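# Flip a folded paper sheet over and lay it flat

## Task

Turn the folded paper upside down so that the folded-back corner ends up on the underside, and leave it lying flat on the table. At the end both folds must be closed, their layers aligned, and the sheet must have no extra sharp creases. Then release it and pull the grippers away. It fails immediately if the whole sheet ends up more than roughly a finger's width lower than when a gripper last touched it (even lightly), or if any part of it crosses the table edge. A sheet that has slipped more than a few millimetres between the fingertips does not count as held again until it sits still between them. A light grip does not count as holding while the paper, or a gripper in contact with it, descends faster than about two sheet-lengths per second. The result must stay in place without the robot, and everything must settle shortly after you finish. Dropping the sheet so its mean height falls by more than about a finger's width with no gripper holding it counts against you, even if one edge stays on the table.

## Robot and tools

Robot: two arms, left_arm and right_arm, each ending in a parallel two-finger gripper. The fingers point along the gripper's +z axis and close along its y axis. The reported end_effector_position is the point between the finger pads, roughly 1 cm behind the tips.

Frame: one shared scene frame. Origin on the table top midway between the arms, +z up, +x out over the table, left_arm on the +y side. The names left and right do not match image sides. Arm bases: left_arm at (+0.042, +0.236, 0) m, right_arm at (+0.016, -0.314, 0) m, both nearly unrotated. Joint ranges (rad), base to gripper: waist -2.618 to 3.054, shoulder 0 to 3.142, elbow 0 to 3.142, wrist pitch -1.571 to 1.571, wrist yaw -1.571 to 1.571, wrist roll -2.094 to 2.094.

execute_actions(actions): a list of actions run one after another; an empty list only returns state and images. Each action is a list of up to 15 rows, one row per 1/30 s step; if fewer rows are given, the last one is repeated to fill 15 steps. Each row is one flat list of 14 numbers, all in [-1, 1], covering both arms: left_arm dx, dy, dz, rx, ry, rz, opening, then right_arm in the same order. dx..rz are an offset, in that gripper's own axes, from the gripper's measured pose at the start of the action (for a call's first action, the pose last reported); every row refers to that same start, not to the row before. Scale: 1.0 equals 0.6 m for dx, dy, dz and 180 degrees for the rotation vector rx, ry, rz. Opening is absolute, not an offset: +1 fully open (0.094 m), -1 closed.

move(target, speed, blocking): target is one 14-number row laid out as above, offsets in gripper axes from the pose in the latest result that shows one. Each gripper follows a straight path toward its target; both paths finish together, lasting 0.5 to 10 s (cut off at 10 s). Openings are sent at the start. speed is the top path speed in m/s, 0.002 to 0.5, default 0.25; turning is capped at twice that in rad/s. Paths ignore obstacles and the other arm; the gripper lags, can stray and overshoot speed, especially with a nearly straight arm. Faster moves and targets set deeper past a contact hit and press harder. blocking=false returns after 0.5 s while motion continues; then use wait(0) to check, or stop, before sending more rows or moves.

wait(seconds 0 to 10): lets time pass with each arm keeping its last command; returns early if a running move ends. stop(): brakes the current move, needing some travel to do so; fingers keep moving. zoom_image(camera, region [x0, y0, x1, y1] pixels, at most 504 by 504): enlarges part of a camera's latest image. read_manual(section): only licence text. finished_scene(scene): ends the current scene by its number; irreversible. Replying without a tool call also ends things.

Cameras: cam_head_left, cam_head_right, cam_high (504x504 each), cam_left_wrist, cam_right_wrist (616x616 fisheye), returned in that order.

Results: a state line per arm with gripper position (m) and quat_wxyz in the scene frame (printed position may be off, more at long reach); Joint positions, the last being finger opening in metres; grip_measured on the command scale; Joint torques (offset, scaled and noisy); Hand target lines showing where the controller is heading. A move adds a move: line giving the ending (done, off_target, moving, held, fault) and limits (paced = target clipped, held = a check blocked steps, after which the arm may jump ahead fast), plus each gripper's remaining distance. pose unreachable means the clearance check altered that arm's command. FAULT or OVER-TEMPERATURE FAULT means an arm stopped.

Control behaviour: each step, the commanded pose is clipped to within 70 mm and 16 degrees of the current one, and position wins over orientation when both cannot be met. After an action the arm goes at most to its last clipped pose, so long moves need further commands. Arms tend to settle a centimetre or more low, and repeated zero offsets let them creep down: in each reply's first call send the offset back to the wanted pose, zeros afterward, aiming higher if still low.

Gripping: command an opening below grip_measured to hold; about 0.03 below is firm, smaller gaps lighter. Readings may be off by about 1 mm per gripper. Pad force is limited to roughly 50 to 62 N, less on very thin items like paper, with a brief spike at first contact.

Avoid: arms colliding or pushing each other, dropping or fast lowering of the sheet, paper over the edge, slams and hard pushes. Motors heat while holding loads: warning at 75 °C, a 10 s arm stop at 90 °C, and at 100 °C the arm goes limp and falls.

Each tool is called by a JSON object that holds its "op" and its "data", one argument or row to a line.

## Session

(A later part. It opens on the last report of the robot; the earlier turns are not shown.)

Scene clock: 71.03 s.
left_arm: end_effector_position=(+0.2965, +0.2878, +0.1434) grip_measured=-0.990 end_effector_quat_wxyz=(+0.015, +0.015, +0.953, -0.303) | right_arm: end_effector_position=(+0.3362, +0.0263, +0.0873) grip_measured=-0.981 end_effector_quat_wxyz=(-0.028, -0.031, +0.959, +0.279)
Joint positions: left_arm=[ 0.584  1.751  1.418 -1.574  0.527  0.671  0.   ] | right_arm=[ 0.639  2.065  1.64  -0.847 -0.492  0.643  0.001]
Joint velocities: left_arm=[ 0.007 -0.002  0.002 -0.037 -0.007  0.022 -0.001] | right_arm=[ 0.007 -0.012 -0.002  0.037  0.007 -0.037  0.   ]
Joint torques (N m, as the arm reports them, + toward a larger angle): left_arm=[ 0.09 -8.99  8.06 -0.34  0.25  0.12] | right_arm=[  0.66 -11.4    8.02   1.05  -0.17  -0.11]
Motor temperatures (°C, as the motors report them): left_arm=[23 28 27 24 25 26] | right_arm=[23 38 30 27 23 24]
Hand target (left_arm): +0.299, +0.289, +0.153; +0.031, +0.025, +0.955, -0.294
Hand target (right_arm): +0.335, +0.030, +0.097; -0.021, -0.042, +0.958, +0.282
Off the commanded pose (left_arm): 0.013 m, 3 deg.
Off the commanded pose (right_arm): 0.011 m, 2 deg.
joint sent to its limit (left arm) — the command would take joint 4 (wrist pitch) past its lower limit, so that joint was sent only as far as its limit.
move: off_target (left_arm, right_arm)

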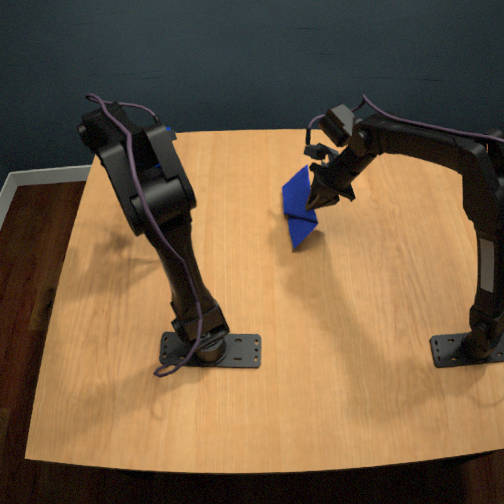

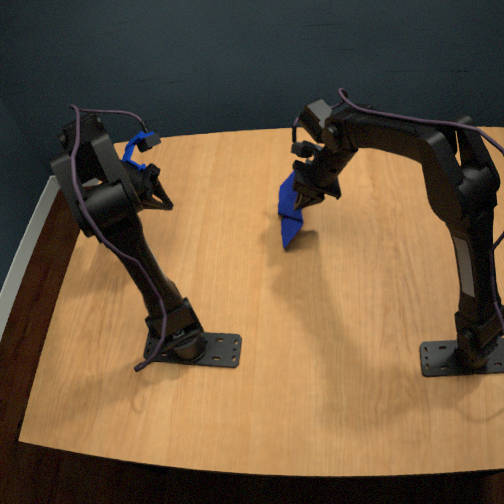

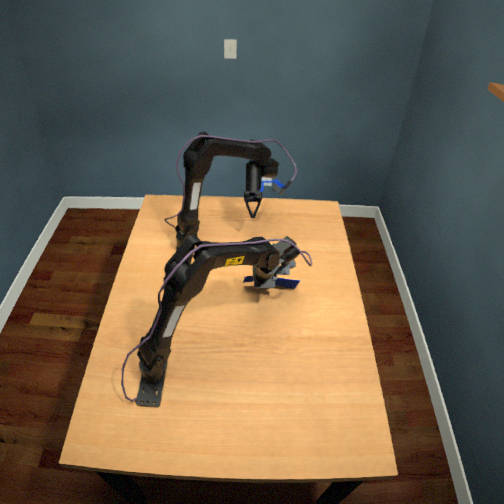

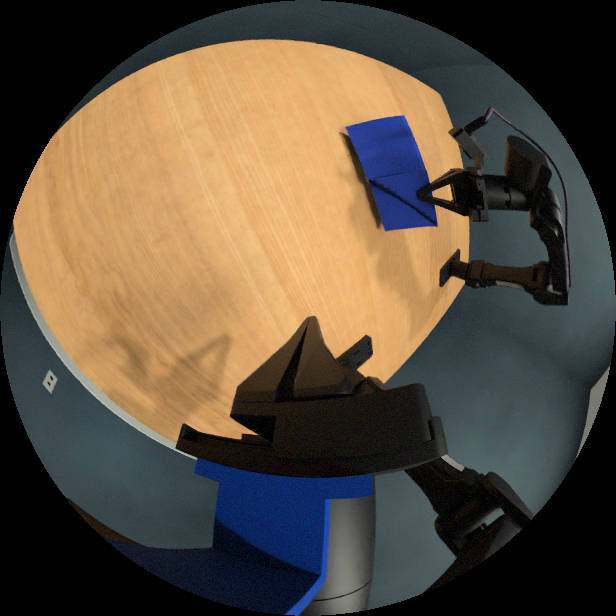

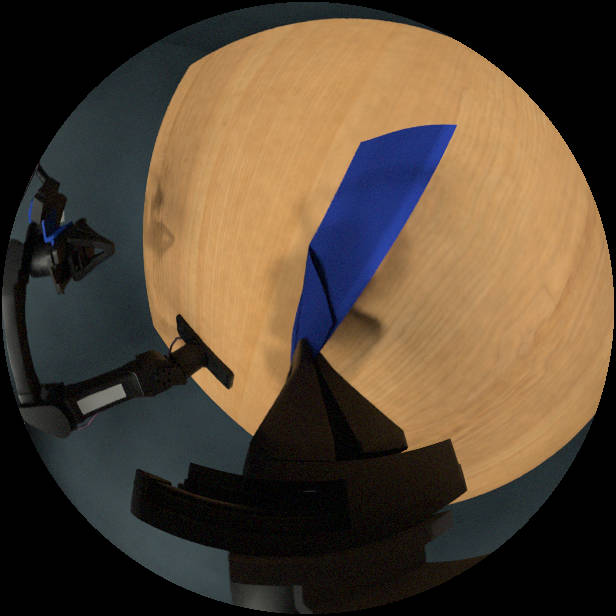

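{"op": "move", "data": {
  "target": [0,0,0,-0.1,-0.1,0,-1,0.05,-0.09,-0.15,0.18,-0.01,0,-1],
  "speed": 0.2
}}

{"op": "move", "data": {
  "target": [0,0,0,0,0,0,-1,0,0,-0.01,0,0,-0.72,-1],
  "speed": 0.4
}}

{"op": "move", "data": {
  "target": [0,0,0,0,0,0,-1,0,-0.22,0.02,0.29,0,0,-1]
}}

Scene clock: 75.93 s.
left_arm: end_effector_position=(+0.2983, +0.2914, +0.1423) grip_measured=-0.990 end_effector_quat_wxyz=(+0.165, -0.039, +0.974, -0.152) | right_arm: end_effector_position=(+0.3150, -0.0711, +0.1233) grip_measured=-0.981 end_effector_quat_wxyz=(-0.014, -0.029, +0.999, -0.003)
Joint positions: left_arm=[ 0.524  1.338  1.083 -1.138  0.419  0.37   0.   ] | right_arm=[ 0.681  2.045  1.877 -1.428 -0.013  0.617  0.001]
Joint velocities: left_arm=[-0.017 -0.002  0.002  0.022 -0.051  0.022 -0.001] | right_arm=[-0.002  0.002 -0.002  0.037 -0.022 -0.081 -0.001]
Joint torques (N m, as the arm reports them, + toward a larger angle): left_arm=[-0.63 -5.61  5.83  0.84  0.21 -0.07] | right_arm=[  0.75 -11.61   7.41   0.44   0.04  -0.02]
Motor temperatures (°C, as the motors report them): left_arm=[23 28 27 24 25 26] | right_arm=[23 39 30 26 23 24]
Hand target (left_arm): +0.297, +0.288, +0.142; +0.168, -0.038, +0.973, -0.151
Hand target (right_arm): +0.315, -0.069, +0.135; -0.003, -0.032, +0.999, +0.001
Off the commanded pose (left_arm): 0.004 m, 1 deg.
Off the commanded pose (right_arm): 0.012 m, 1 deg.
move: off_target (right_arm)

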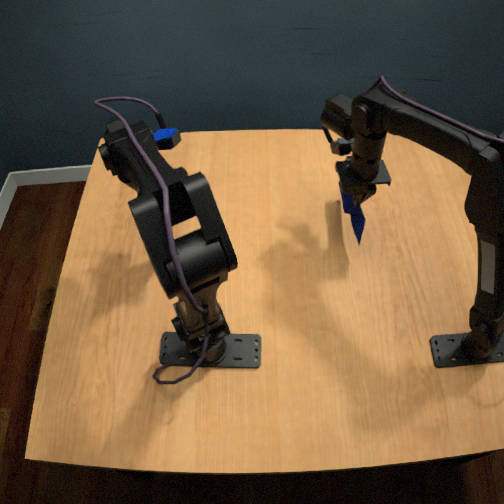

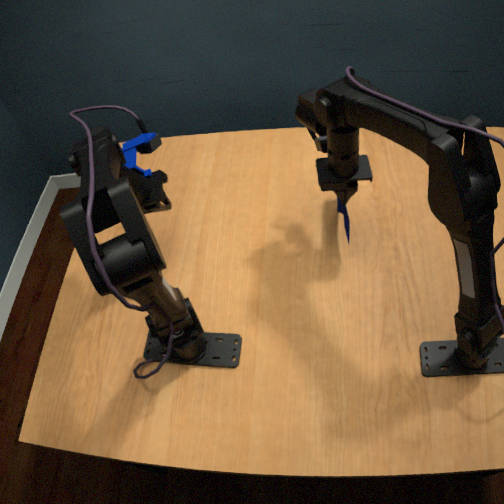

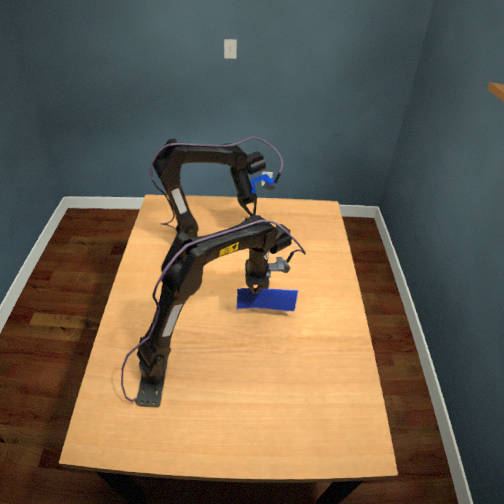

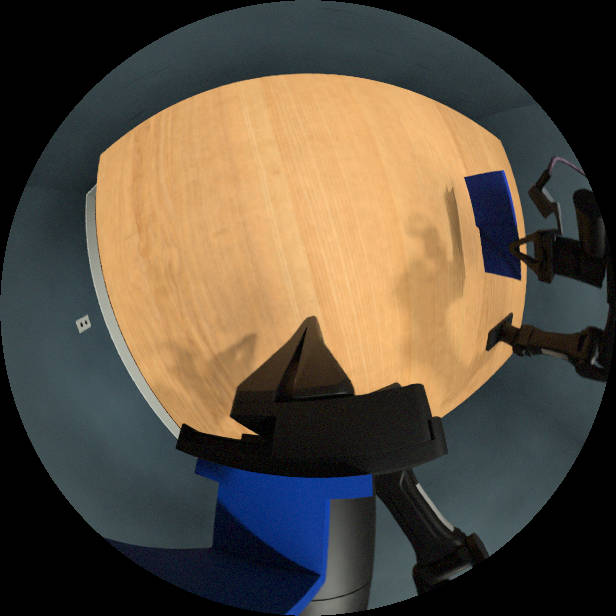

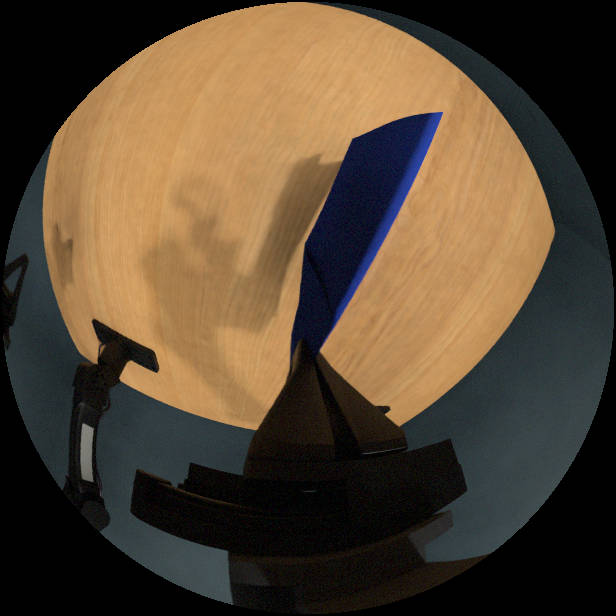

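Scene clock: 79.43 s.
left_arm: end_effector_position=(+0.2983, +0.2914, +0.1423) grip_measured=-0.990 end_effector_quat_wxyz=(+0.165, -0.039, +0.974, -0.152) | right_arm: end_effector_position=(+0.3147, -0.0719, +0.1233) grip_measured=-0.981 end_effector_quat_wxyz=(+0.010, +0.914, -0.406, -0.011)
Joint positions: left_arm=[ 0.524  1.338  1.083 -1.138  0.419  0.37   0.   ] | right_arm=[ 0.681  2.045  1.877 -1.431 -0.011 -1.633  0.001]
Joint velocities: left_arm=[-0.012  0.012  0.007  0.022 -0.022  0.051 -0.001] | right_arm=[-0.007  0.012  0.007 -0.037  0.037 -0.095 -0.   ]
Joint torques (N m, as the arm reports them, + toward a larger angle): left_arm=[ 0.01 -4.31  7.15  0.76  0.21  0.01] | right_arm=[  0.04 -10.27   7.75   0.44  -0.04  -0.14]
Motor temperatures (°C, as the motors report them): left_arm=[23 28 27 24 25 26] | right_arm=[23 38 30 26 23 24]
Hand target (left_arm): +0.298, +0.291, +0.142; +0.165, -0.039, +0.974, -0.152
Hand target (right_arm): +0.315, -0.071, +0.129; +0.008, +0.916, -0.400, -0.011
Off the commanded pose (left_arm): 0.000 m, 0 deg.
Off the commanded pose (right_arm): 0.006 m, 1 deg.
move: done

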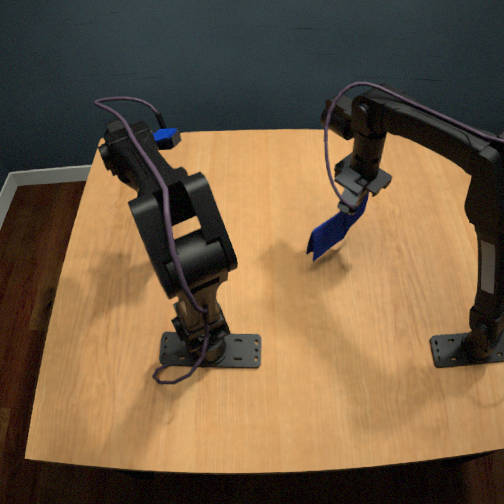

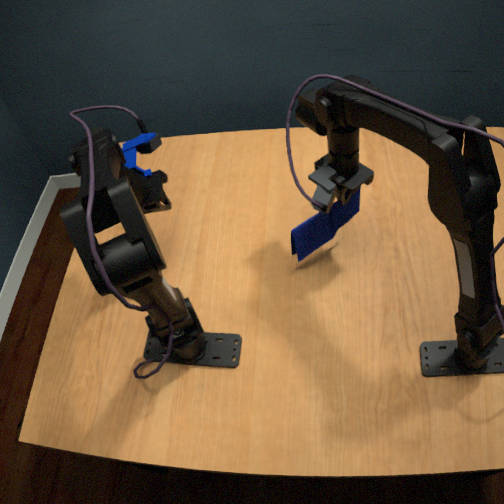

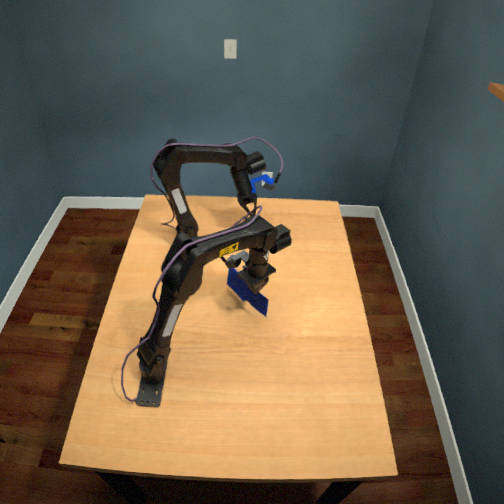

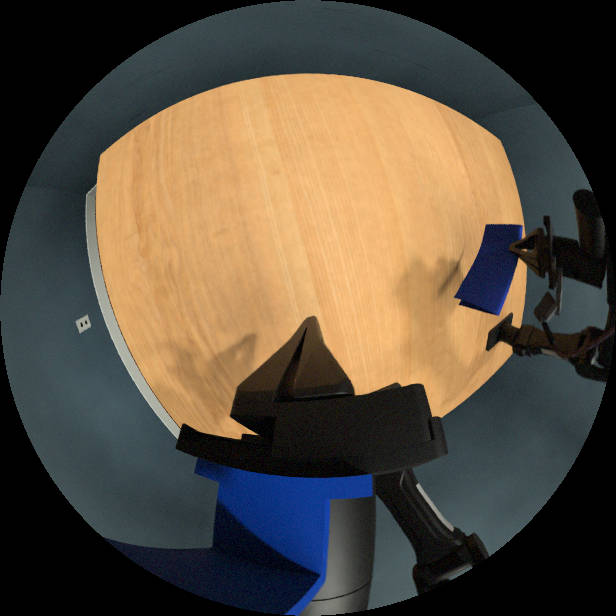

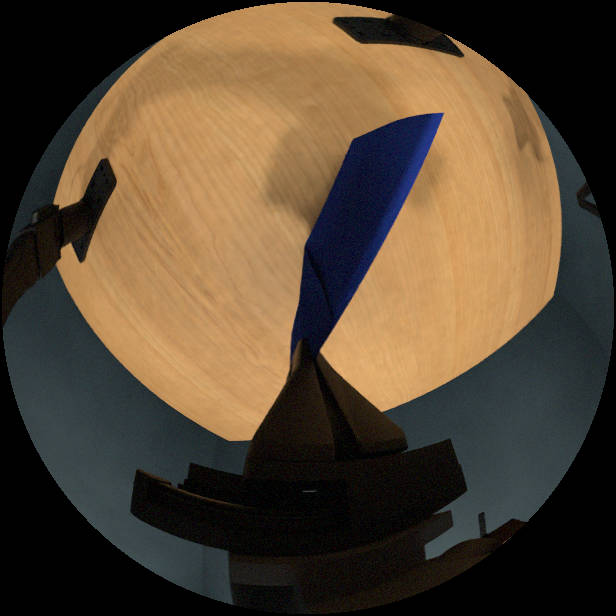

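Scene clock: 81.97 s.
left_arm: end_effector_position=(+0.2983, +0.2914, +0.1423) grip_measured=-0.990 end_effector_quat_wxyz=(+0.165, -0.039, +0.974, -0.152) | right_arm: end_effector_position=(+0.4144, +0.0172, +0.1165) grip_measured=-0.982 end_effector_quat_wxyz=(-0.397, +0.825, -0.360, +0.177)
Joint positions: left_arm=[ 0.524  1.338  1.083 -1.138  0.419  0.37   0.   ] | right_arm=[ 0.681  1.851  1.199 -0.021 -0.052 -1.619  0.001]
Joint velocities: left_arm=[ 0.012 -0.002 -0.002  0.051 -0.007  0.007  0.001] | right_arm=[-0.002  0.007 -0.007  0.007  0.081 -0.037 -0.   ]
Joint torques (N m, as the arm reports them, + toward a larger angle): left_arm=[-0.03 -4.29  7.16  0.77  0.21  0.  ] | right_arm=[-0.3  -8.93  5.96  2.12 -0.08  0.13]
Motor temperatures (°C, as the motors report them): left_arm=[23 28 27 24 25 26] | right_arm=[23 38 30 27 23 24]
Hand target (left_arm): +0.298, +0.291, +0.142; +0.165, -0.039, +0.974, -0.152
Hand target (right_arm): +0.412, +0.017, +0.108; -0.393, +0.827, -0.366, +0.167
Off the commanded pose (left_arm): 0.000 m, 0 deg.
Off the commanded pose (right_arm): 0.009 m, 1 deg.
move: done

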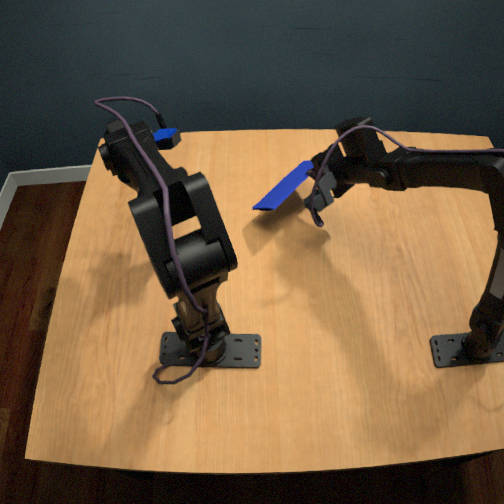

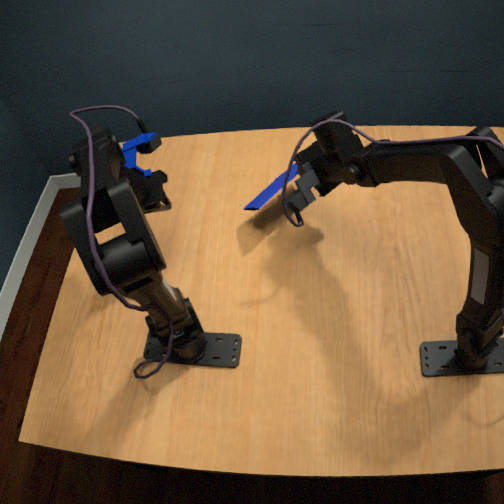

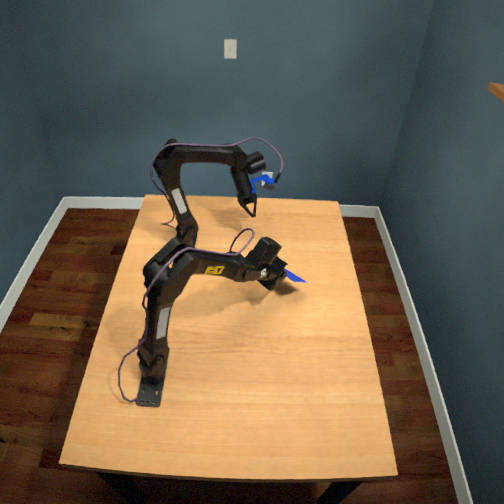

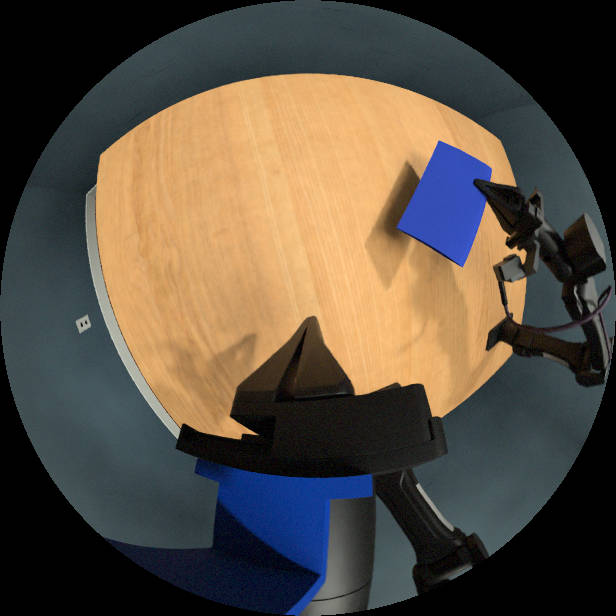

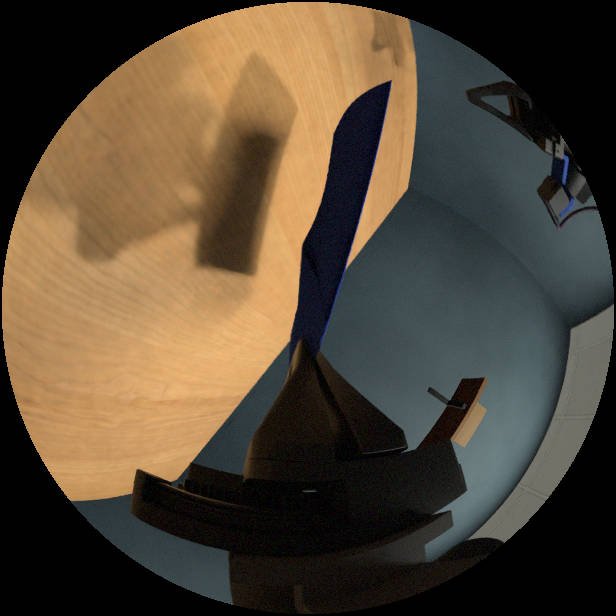

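{"op": "move", "data": {
  "target": [0,0,0,0,0,0,-1,0,0.213,0,0.025,0,0,-1],
  "speed": 0.08
}}

Scene clock: 86.87 s.
left_arm: end_effector_position=(+0.2983, +0.2914, +0.1423) grip_measured=-0.990 end_effector_quat_wxyz=(+0.165, -0.039, +0.974, -0.152) | right_arm: end_effector_position=(+0.3575, -0.0332, +0.0225) grip_measured=-0.982 end_effector_quat_wxyz=(-0.434, +0.806, -0.352, +0.194)
Joint positions: left_arm=[ 0.524  1.338  1.083 -1.138  0.419  0.37   0.   ] | right_arm=[ 0.665  1.872  0.634  0.657 -0.068 -1.623  0.001]
Joint velocities: left_arm=[-0.012  0.002 -0.007  0.007  0.022 -0.007 -0.   ] | right_arm=[ 0.007 -0.017  0.012  0.007 -0.022  0.022  0.   ]
Joint torques (N m, as the arm reports them, + toward a larger angle): left_arm=[ 0.   -4.32  7.21  0.76  0.21  0.01] | right_arm=[-0.82 -7.34  4.51  2.23 -0.13 -0.08]
Motor temperatures (°C, as the motors report them): left_arm=[23 27 27 24 25 26] | right_arm=[23 37 30 27 23 24]
Hand target (left_arm): +0.298, +0.291, +0.142; +0.165, -0.039, +0.974, -0.152
Hand target (right_arm): +0.356, -0.037, +0.017; -0.429, +0.809, -0.353, +0.191
Off the commanded pose (left_arm): 0.000 m, 0 deg.
Off the commanded pose (right_arm): 0.007 m, 1 deg.
move: done

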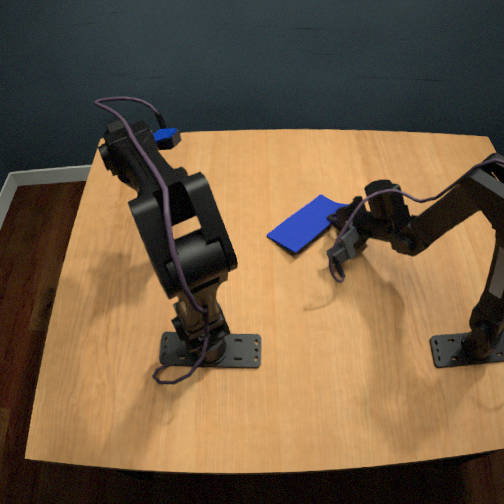

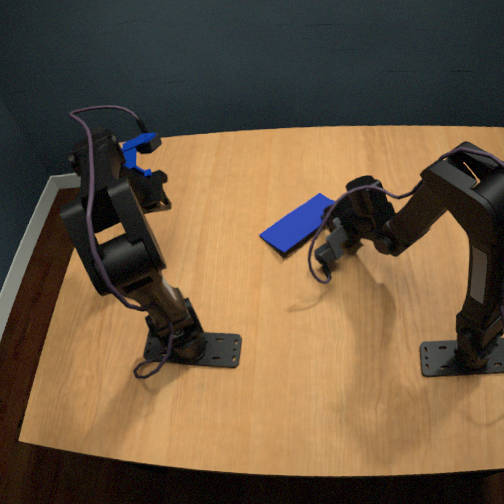

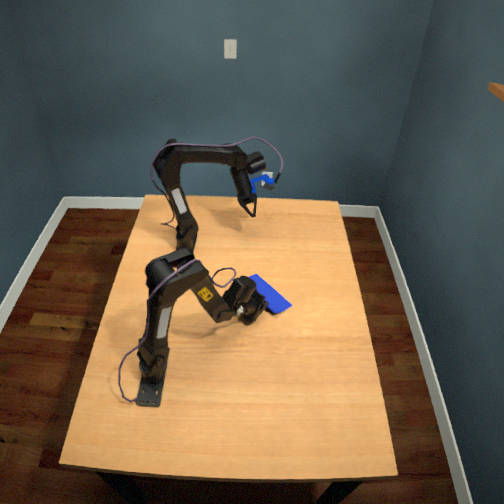

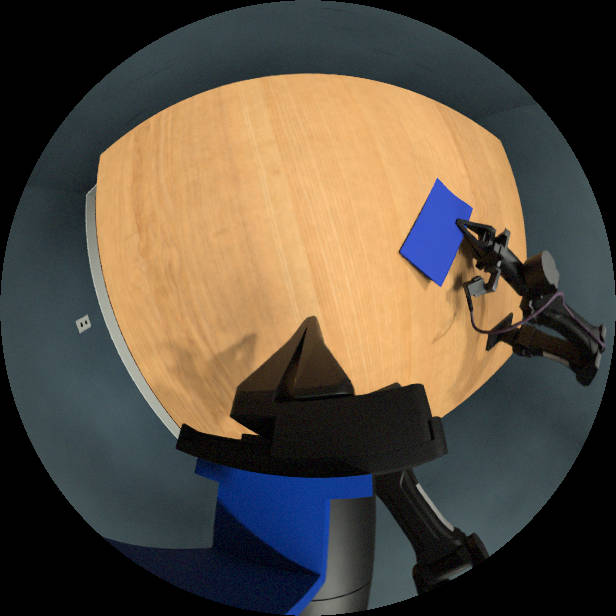

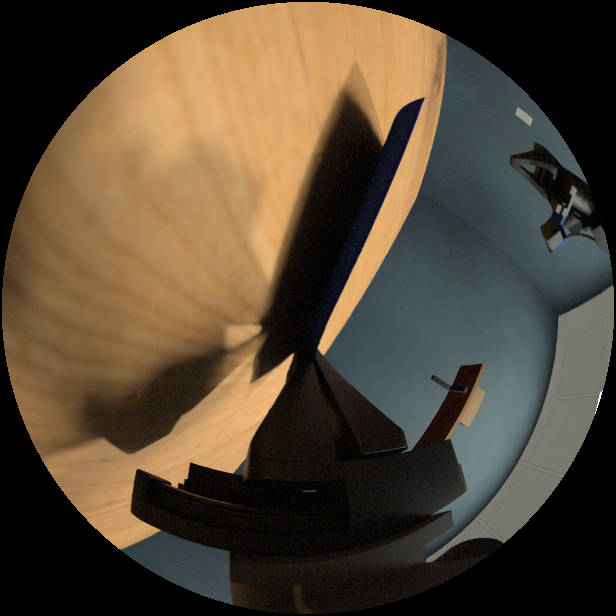

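{"op": "move", "data": {
  "target": [0,0,0,0,0,0,-1,0,0.02,0,0,0,0,-1],
  "speed": 0.03
}}

{"op": "execute_actions", "data": {
  "actions": [
    [[0,0,0,0,0,0,-1,0,0,0,0,0,0,-0.9]],
    [[0,0,0,0,0,0,-1,0,0,0,0,0,0,-0.78]]
  ]
}}

{"op": "move", "data": {
  "target": [0,0,0,0,0,0,-1,0,0.02,-0.065,-0.07,0,0,-0.72],
  "speed": 0.1
}}

Scene clock: 89.87 s.
left_arm: end_effector_position=(+0.2983, +0.2914, +0.1423) grip_measured=-0.990 end_effector_quat_wxyz=(+0.165, -0.039, +0.974, -0.152) | right_arm: end_effector_position=(+0.3557, -0.0347, +0.0193) grip_measured=-0.982 end_effector_quat_wxyz=(-0.440, +0.803, -0.350, +0.197)
Joint positions: left_arm=[ 0.524  1.338  1.083 -1.138  0.419  0.37   0.   ] | right_arm=[ 0.665  1.887  0.61   0.711 -0.068 -1.623  0.001]
Joint velocities: left_arm=[-0.002 -0.012  0.007 -0.007 -0.051 -0.007  0.001] | right_arm=[-0.002 -0.002 -0.007 -0.022  0.007  0.022 -0.001]
Joint torques (N m, as the arm reports them, + toward a larger angle): left_arm=[-0.03 -4.32  7.19  0.77  0.2   0.  ] | right_arm=[-0.11 -7.2   4.35  2.19 -0.06 -0.01]
Motor temperatures (°C, as the motors report them): left_arm=[23 27 27 24 25 26] | right_arm=[23 36 30 28 23 24]
Hand target (left_arm): +0.298, +0.291, +0.142; +0.165, -0.039, +0.974, -0.152
Hand target (right_arm): +0.353, -0.038, +0.012; -0.434, +0.806, -0.352, +0.193
Off the commanded pose (left_arm): 0.000 m, 0 deg.
Off the commanded pose (right_arm): 0.008 m, 1 deg.
move: done

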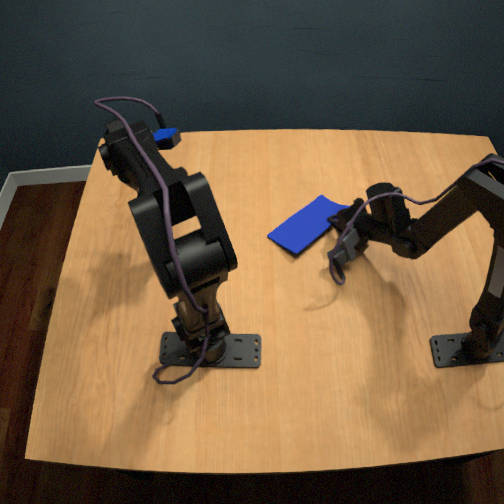

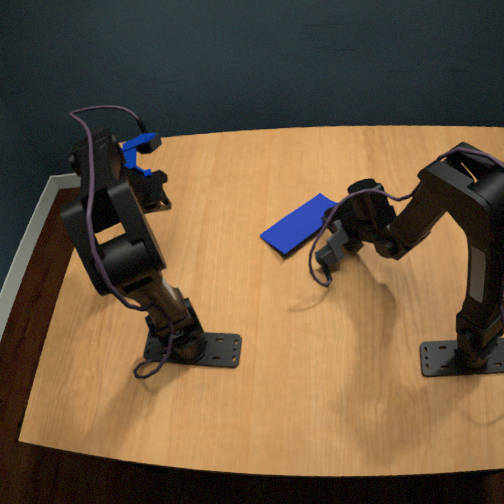

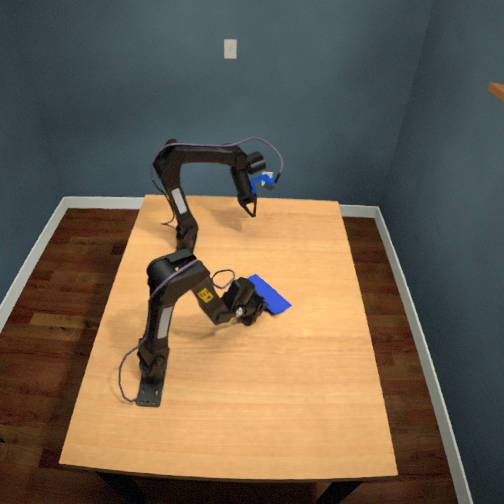

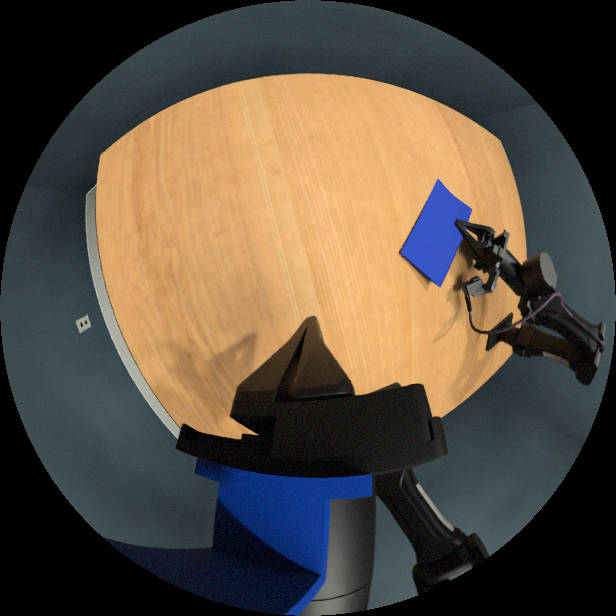

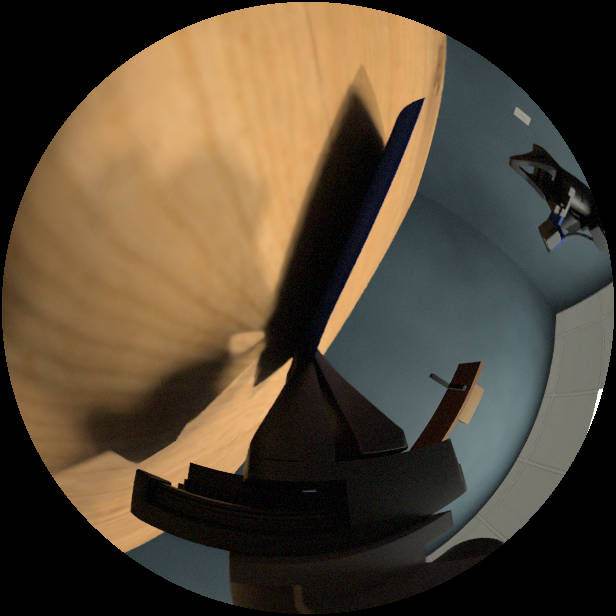

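Scene clock: 90.87 s.
left_arm: end_effector_position=(+0.2983, +0.2914, +0.1423) grip_measured=-0.990 end_effector_quat_wxyz=(+0.165, -0.039, +0.974, -0.152) | right_arm: end_effector_position=(+0.3558, -0.0346, +0.0194) grip_measured=-0.782 end_effector_quat_wxyz=(-0.440, +0.803, -0.350, +0.197)
Joint positions: left_arm=[ 0.524  1.338  1.083 -1.138  0.419  0.37   0.   ] | right_arm=[ 0.665  1.887  0.61   0.712 -0.068 -1.623  0.01 ]
Joint velocities: left_arm=[-0.012  0.012 -0.002 -0.007 -0.037 -0.022 -0.001] | right_arm=[-0.002  0.012 -0.012 -0.081 -0.007 -0.037 -0.   ]
Joint torques (N m, as the arm reports them, + toward a larger angle): left_arm=[-0.03 -4.28  7.2   0.78  0.22  0.02] | right_arm=[ 0.03 -8.19  4.6   2.18 -0.03 -0.02]
Motor temperatures (°C, as the motors report them): left_arm=[23 27 27 24 25 26] | right_arm=[23 36 30 28 23 24]
Hand target (left_arm): +0.298, +0.291, +0.142; +0.165, -0.039, +0.974, -0.152
Hand target (right_arm): +0.356, -0.035, +0.019; -0.440, +0.803, -0.350, +0.197
Off the commanded pose (left_arm): 0.000 m, 0 deg.
Off the commanded pose (right_arm): 0.000 m, 0 deg.

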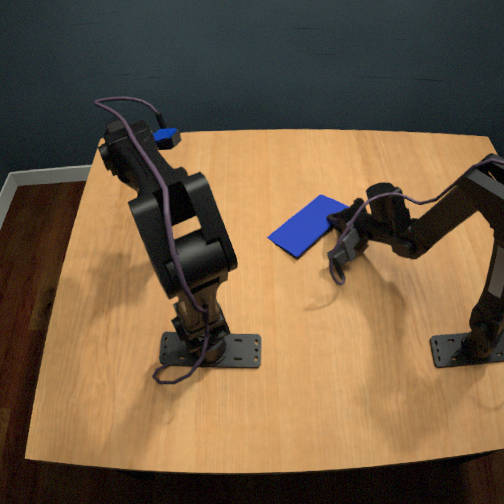

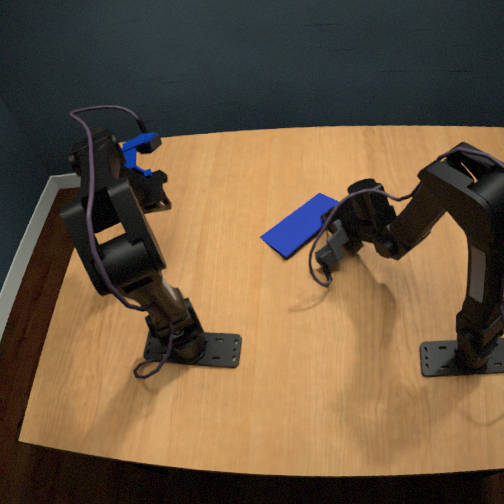

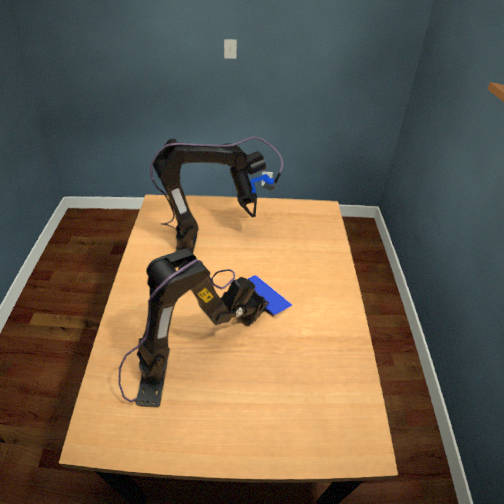

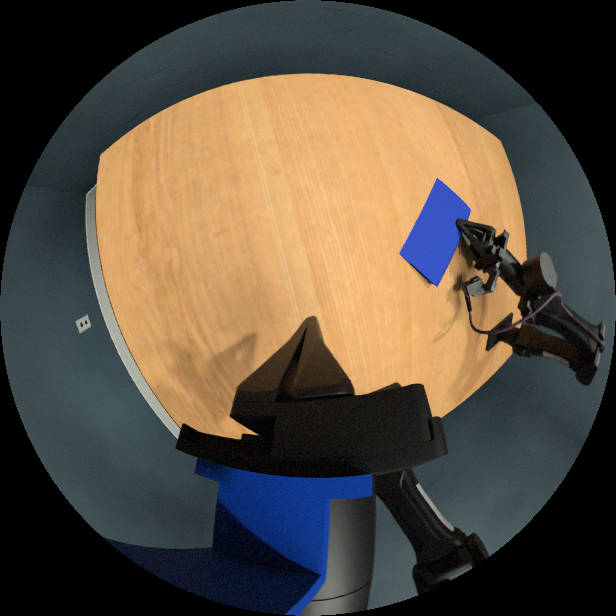

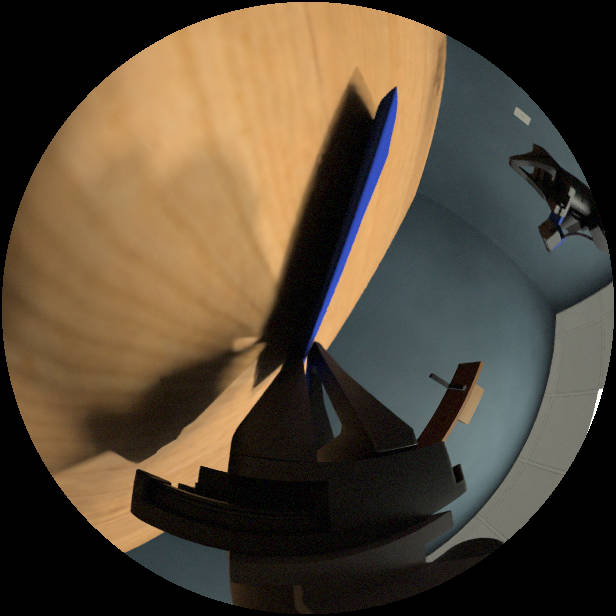

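Scene clock: 92.57 s.
left_arm: end_effector_position=(+0.2983, +0.2914, +0.1423) grip_measured=-0.990 end_effector_quat_wxyz=(+0.165, -0.039, +0.974, -0.152) | right_arm: end_effector_position=(+0.3225, -0.0624, +0.0214) grip_measured=-0.722 end_effector_quat_wxyz=(-0.347, +0.847, -0.373, +0.152)
Joint positions: left_arm=[ 0.524  1.338  1.083 -1.138  0.419  0.37   0.   ] | right_arm=[ 0.665  1.68   0.632  0.253 -0.059 -1.63   0.013]
Joint velocities: left_arm=[ 0.002  0.002 -0.002  0.007  0.007  0.037  0.   ] | right_arm=[-0.002 -0.007 -0.002 -0.037  0.007  0.022 -0.001]
Joint torques (N m, as the arm reports them, + toward a larger angle): left_arm=[ 0.02 -4.34  7.19  0.76  0.21 -0.01] | right_arm=[-0.21 -8.23  7.16  1.73  0.02 -0.05]
Motor temperatures (°C, as the motors report them): left_arm=[23 27 27 24 25 26] | right_arm=[23 36 30 28 23 24]
Hand target (left_arm): +0.298, +0.291, +0.142; +0.165, -0.039, +0.974, -0.152
Hand target (right_arm): +0.327, -0.061, +0.030; -0.350, +0.846, -0.370, +0.157
Off the commanded pose (left_arm): 0.000 m, 0 deg.
Off the commanded pose (right_arm): 0.010 m, 1 deg.
move: done

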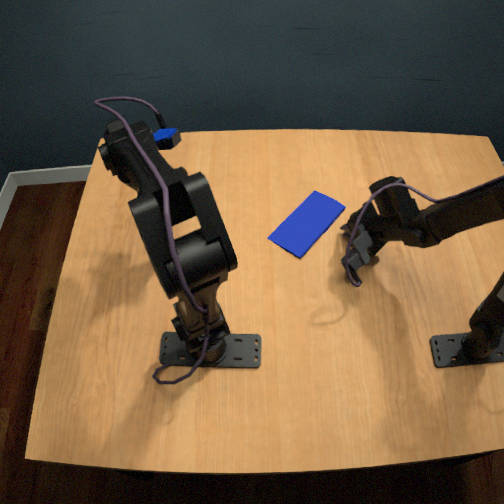

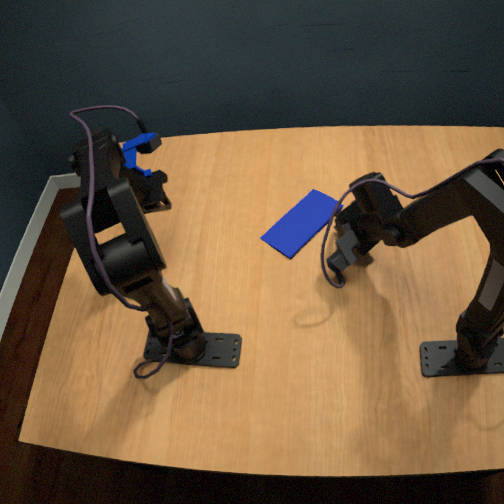

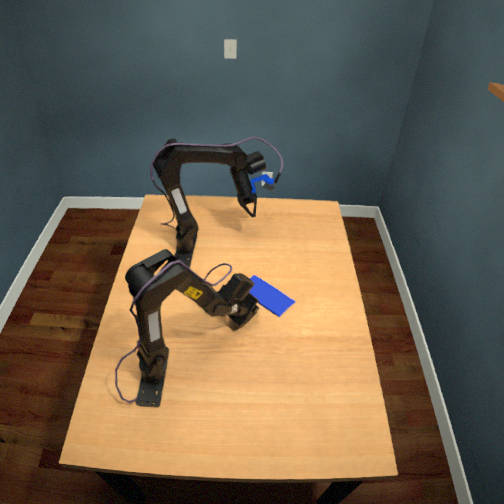

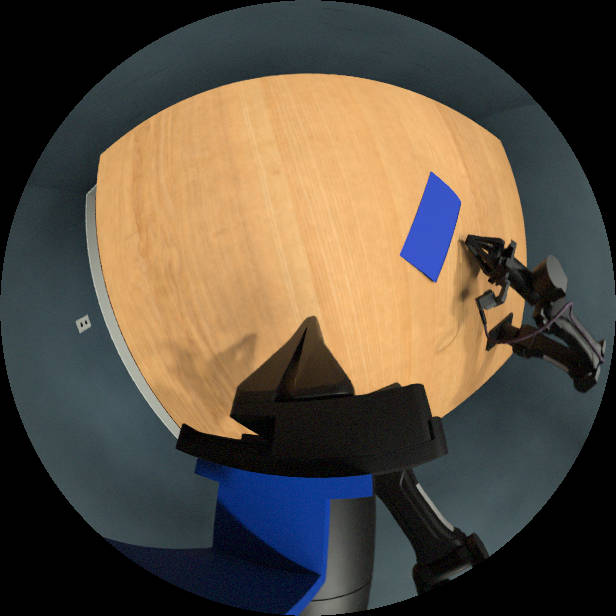

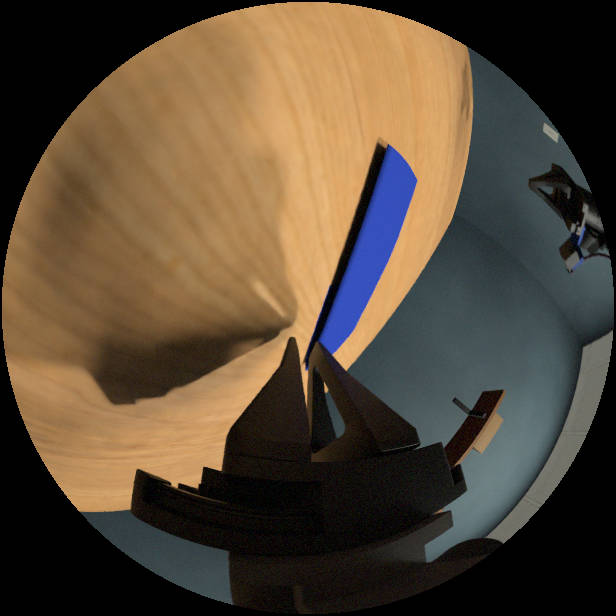

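{"op": "move", "data": {
  "target": [0,0,0,0,0,0,-1,0.05,-0.08,-0.3,-0.05,0,0,-0.72]
}}

{"op": "zoom_image", "data": {
  "camera": "cam_head_left",
  "region": [255,180,355,270]
}}

Scene clock: 95.63 s.
left_arm: end_effector_position=(+0.2983, +0.2914, +0.1423) grip_measured=-0.990 end_effector_quat_wxyz=(+0.165, -0.039, +0.974, -0.152) | right_arm: end_effector_position=(+0.2751, -0.1442, +0.1828) grip_measured=-0.722 end_effector_quat_wxyz=(-0.285, +0.869, -0.384, +0.128)
Joint positions: left_arm=[ 0.524  1.338  1.083 -1.138  0.419  0.37   0.   ] | right_arm=[ 0.505  1.157  1.008 -0.799 -0.138 -1.767  0.013]
Joint velocities: left_arm=[-0.012 -0.002 -0.012  0.081  0.037 -0.037  0.   ] | right_arm=[-0.007 -0.012  0.002 -0.007  0.081 -0.037  0.001]
Joint torques (N m, as the arm reports them, + toward a larger angle): left_arm=[ 0.03 -4.33  7.19  0.77  0.22  0.  ] | right_arm=[-0.71 -3.2   8.39  1.55 -0.18 -0.08]
Motor temperatures (°C, as the motors report them): left_arm=[23 27 27 24 25 26] | right_arm=[23 35 30 28 23 24]
Hand target (left_arm): +0.298, +0.291, +0.142; +0.165, -0.039, +0.974, -0.152
Hand target (right_arm): +0.275, -0.146, +0.184; -0.281, +0.871, -0.384, +0.122
Off the commanded pose (left_arm): 0.000 m, 0 deg.
Off the commanded pose (right_arm): 0.003 m, 1 deg.
move: done

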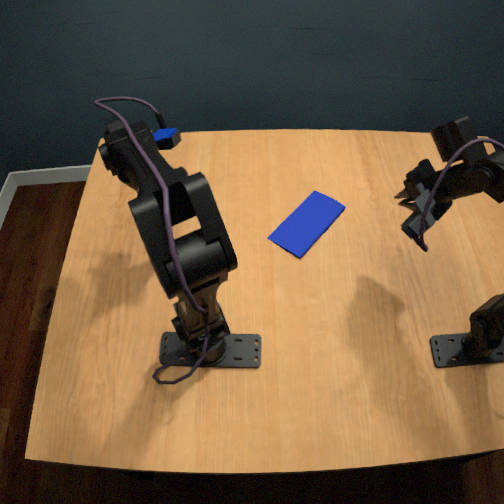

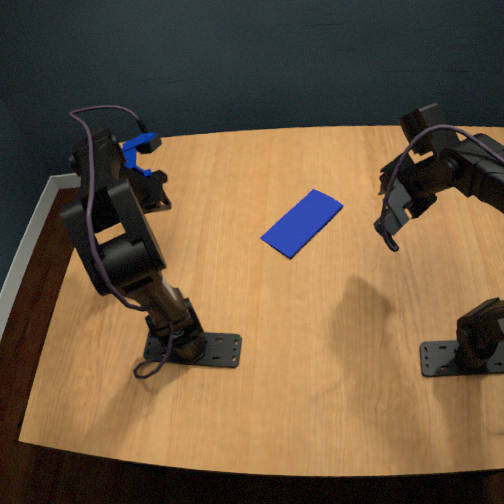

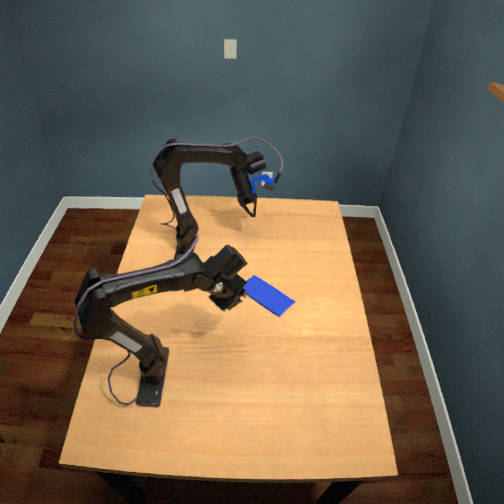

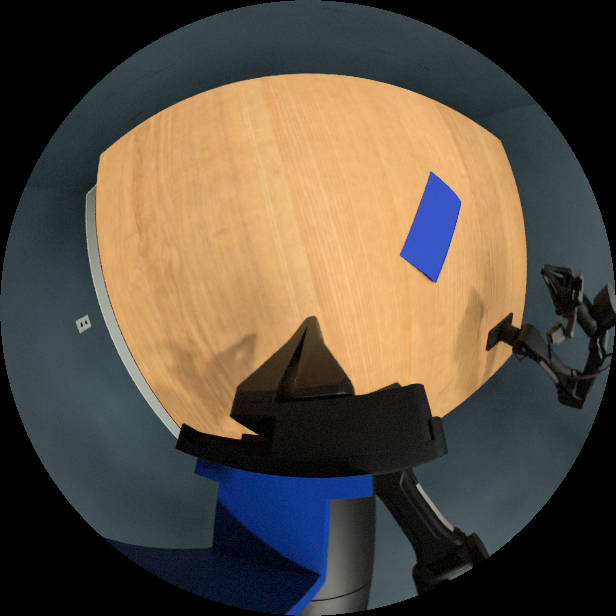

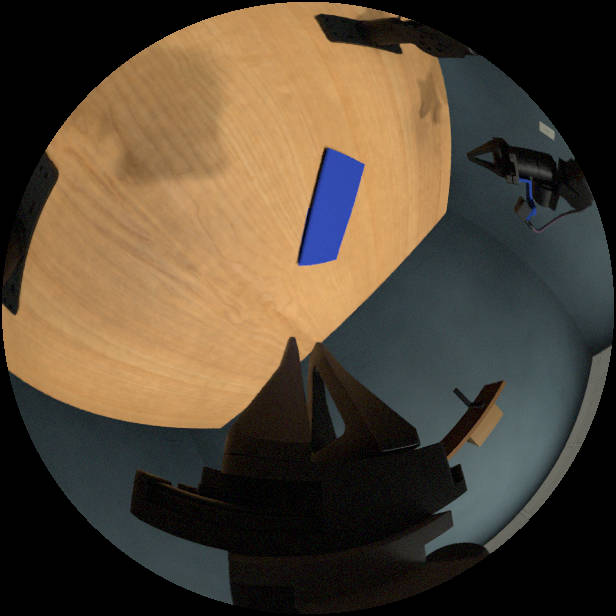

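Region (255, 180, 355, 270) of cam_head_left's 504x504 image, scaled by 5.040, with more detail than that image has; it fills the top 454 rows of this view, and the rest is white.

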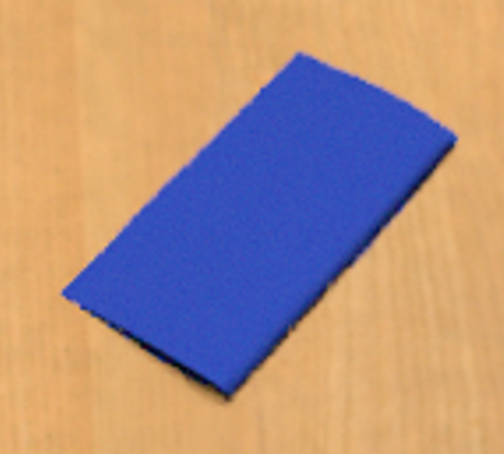

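{"op": "finished_scene", "data": {
  "scene": 1
}}

The scene is finished: the task was done.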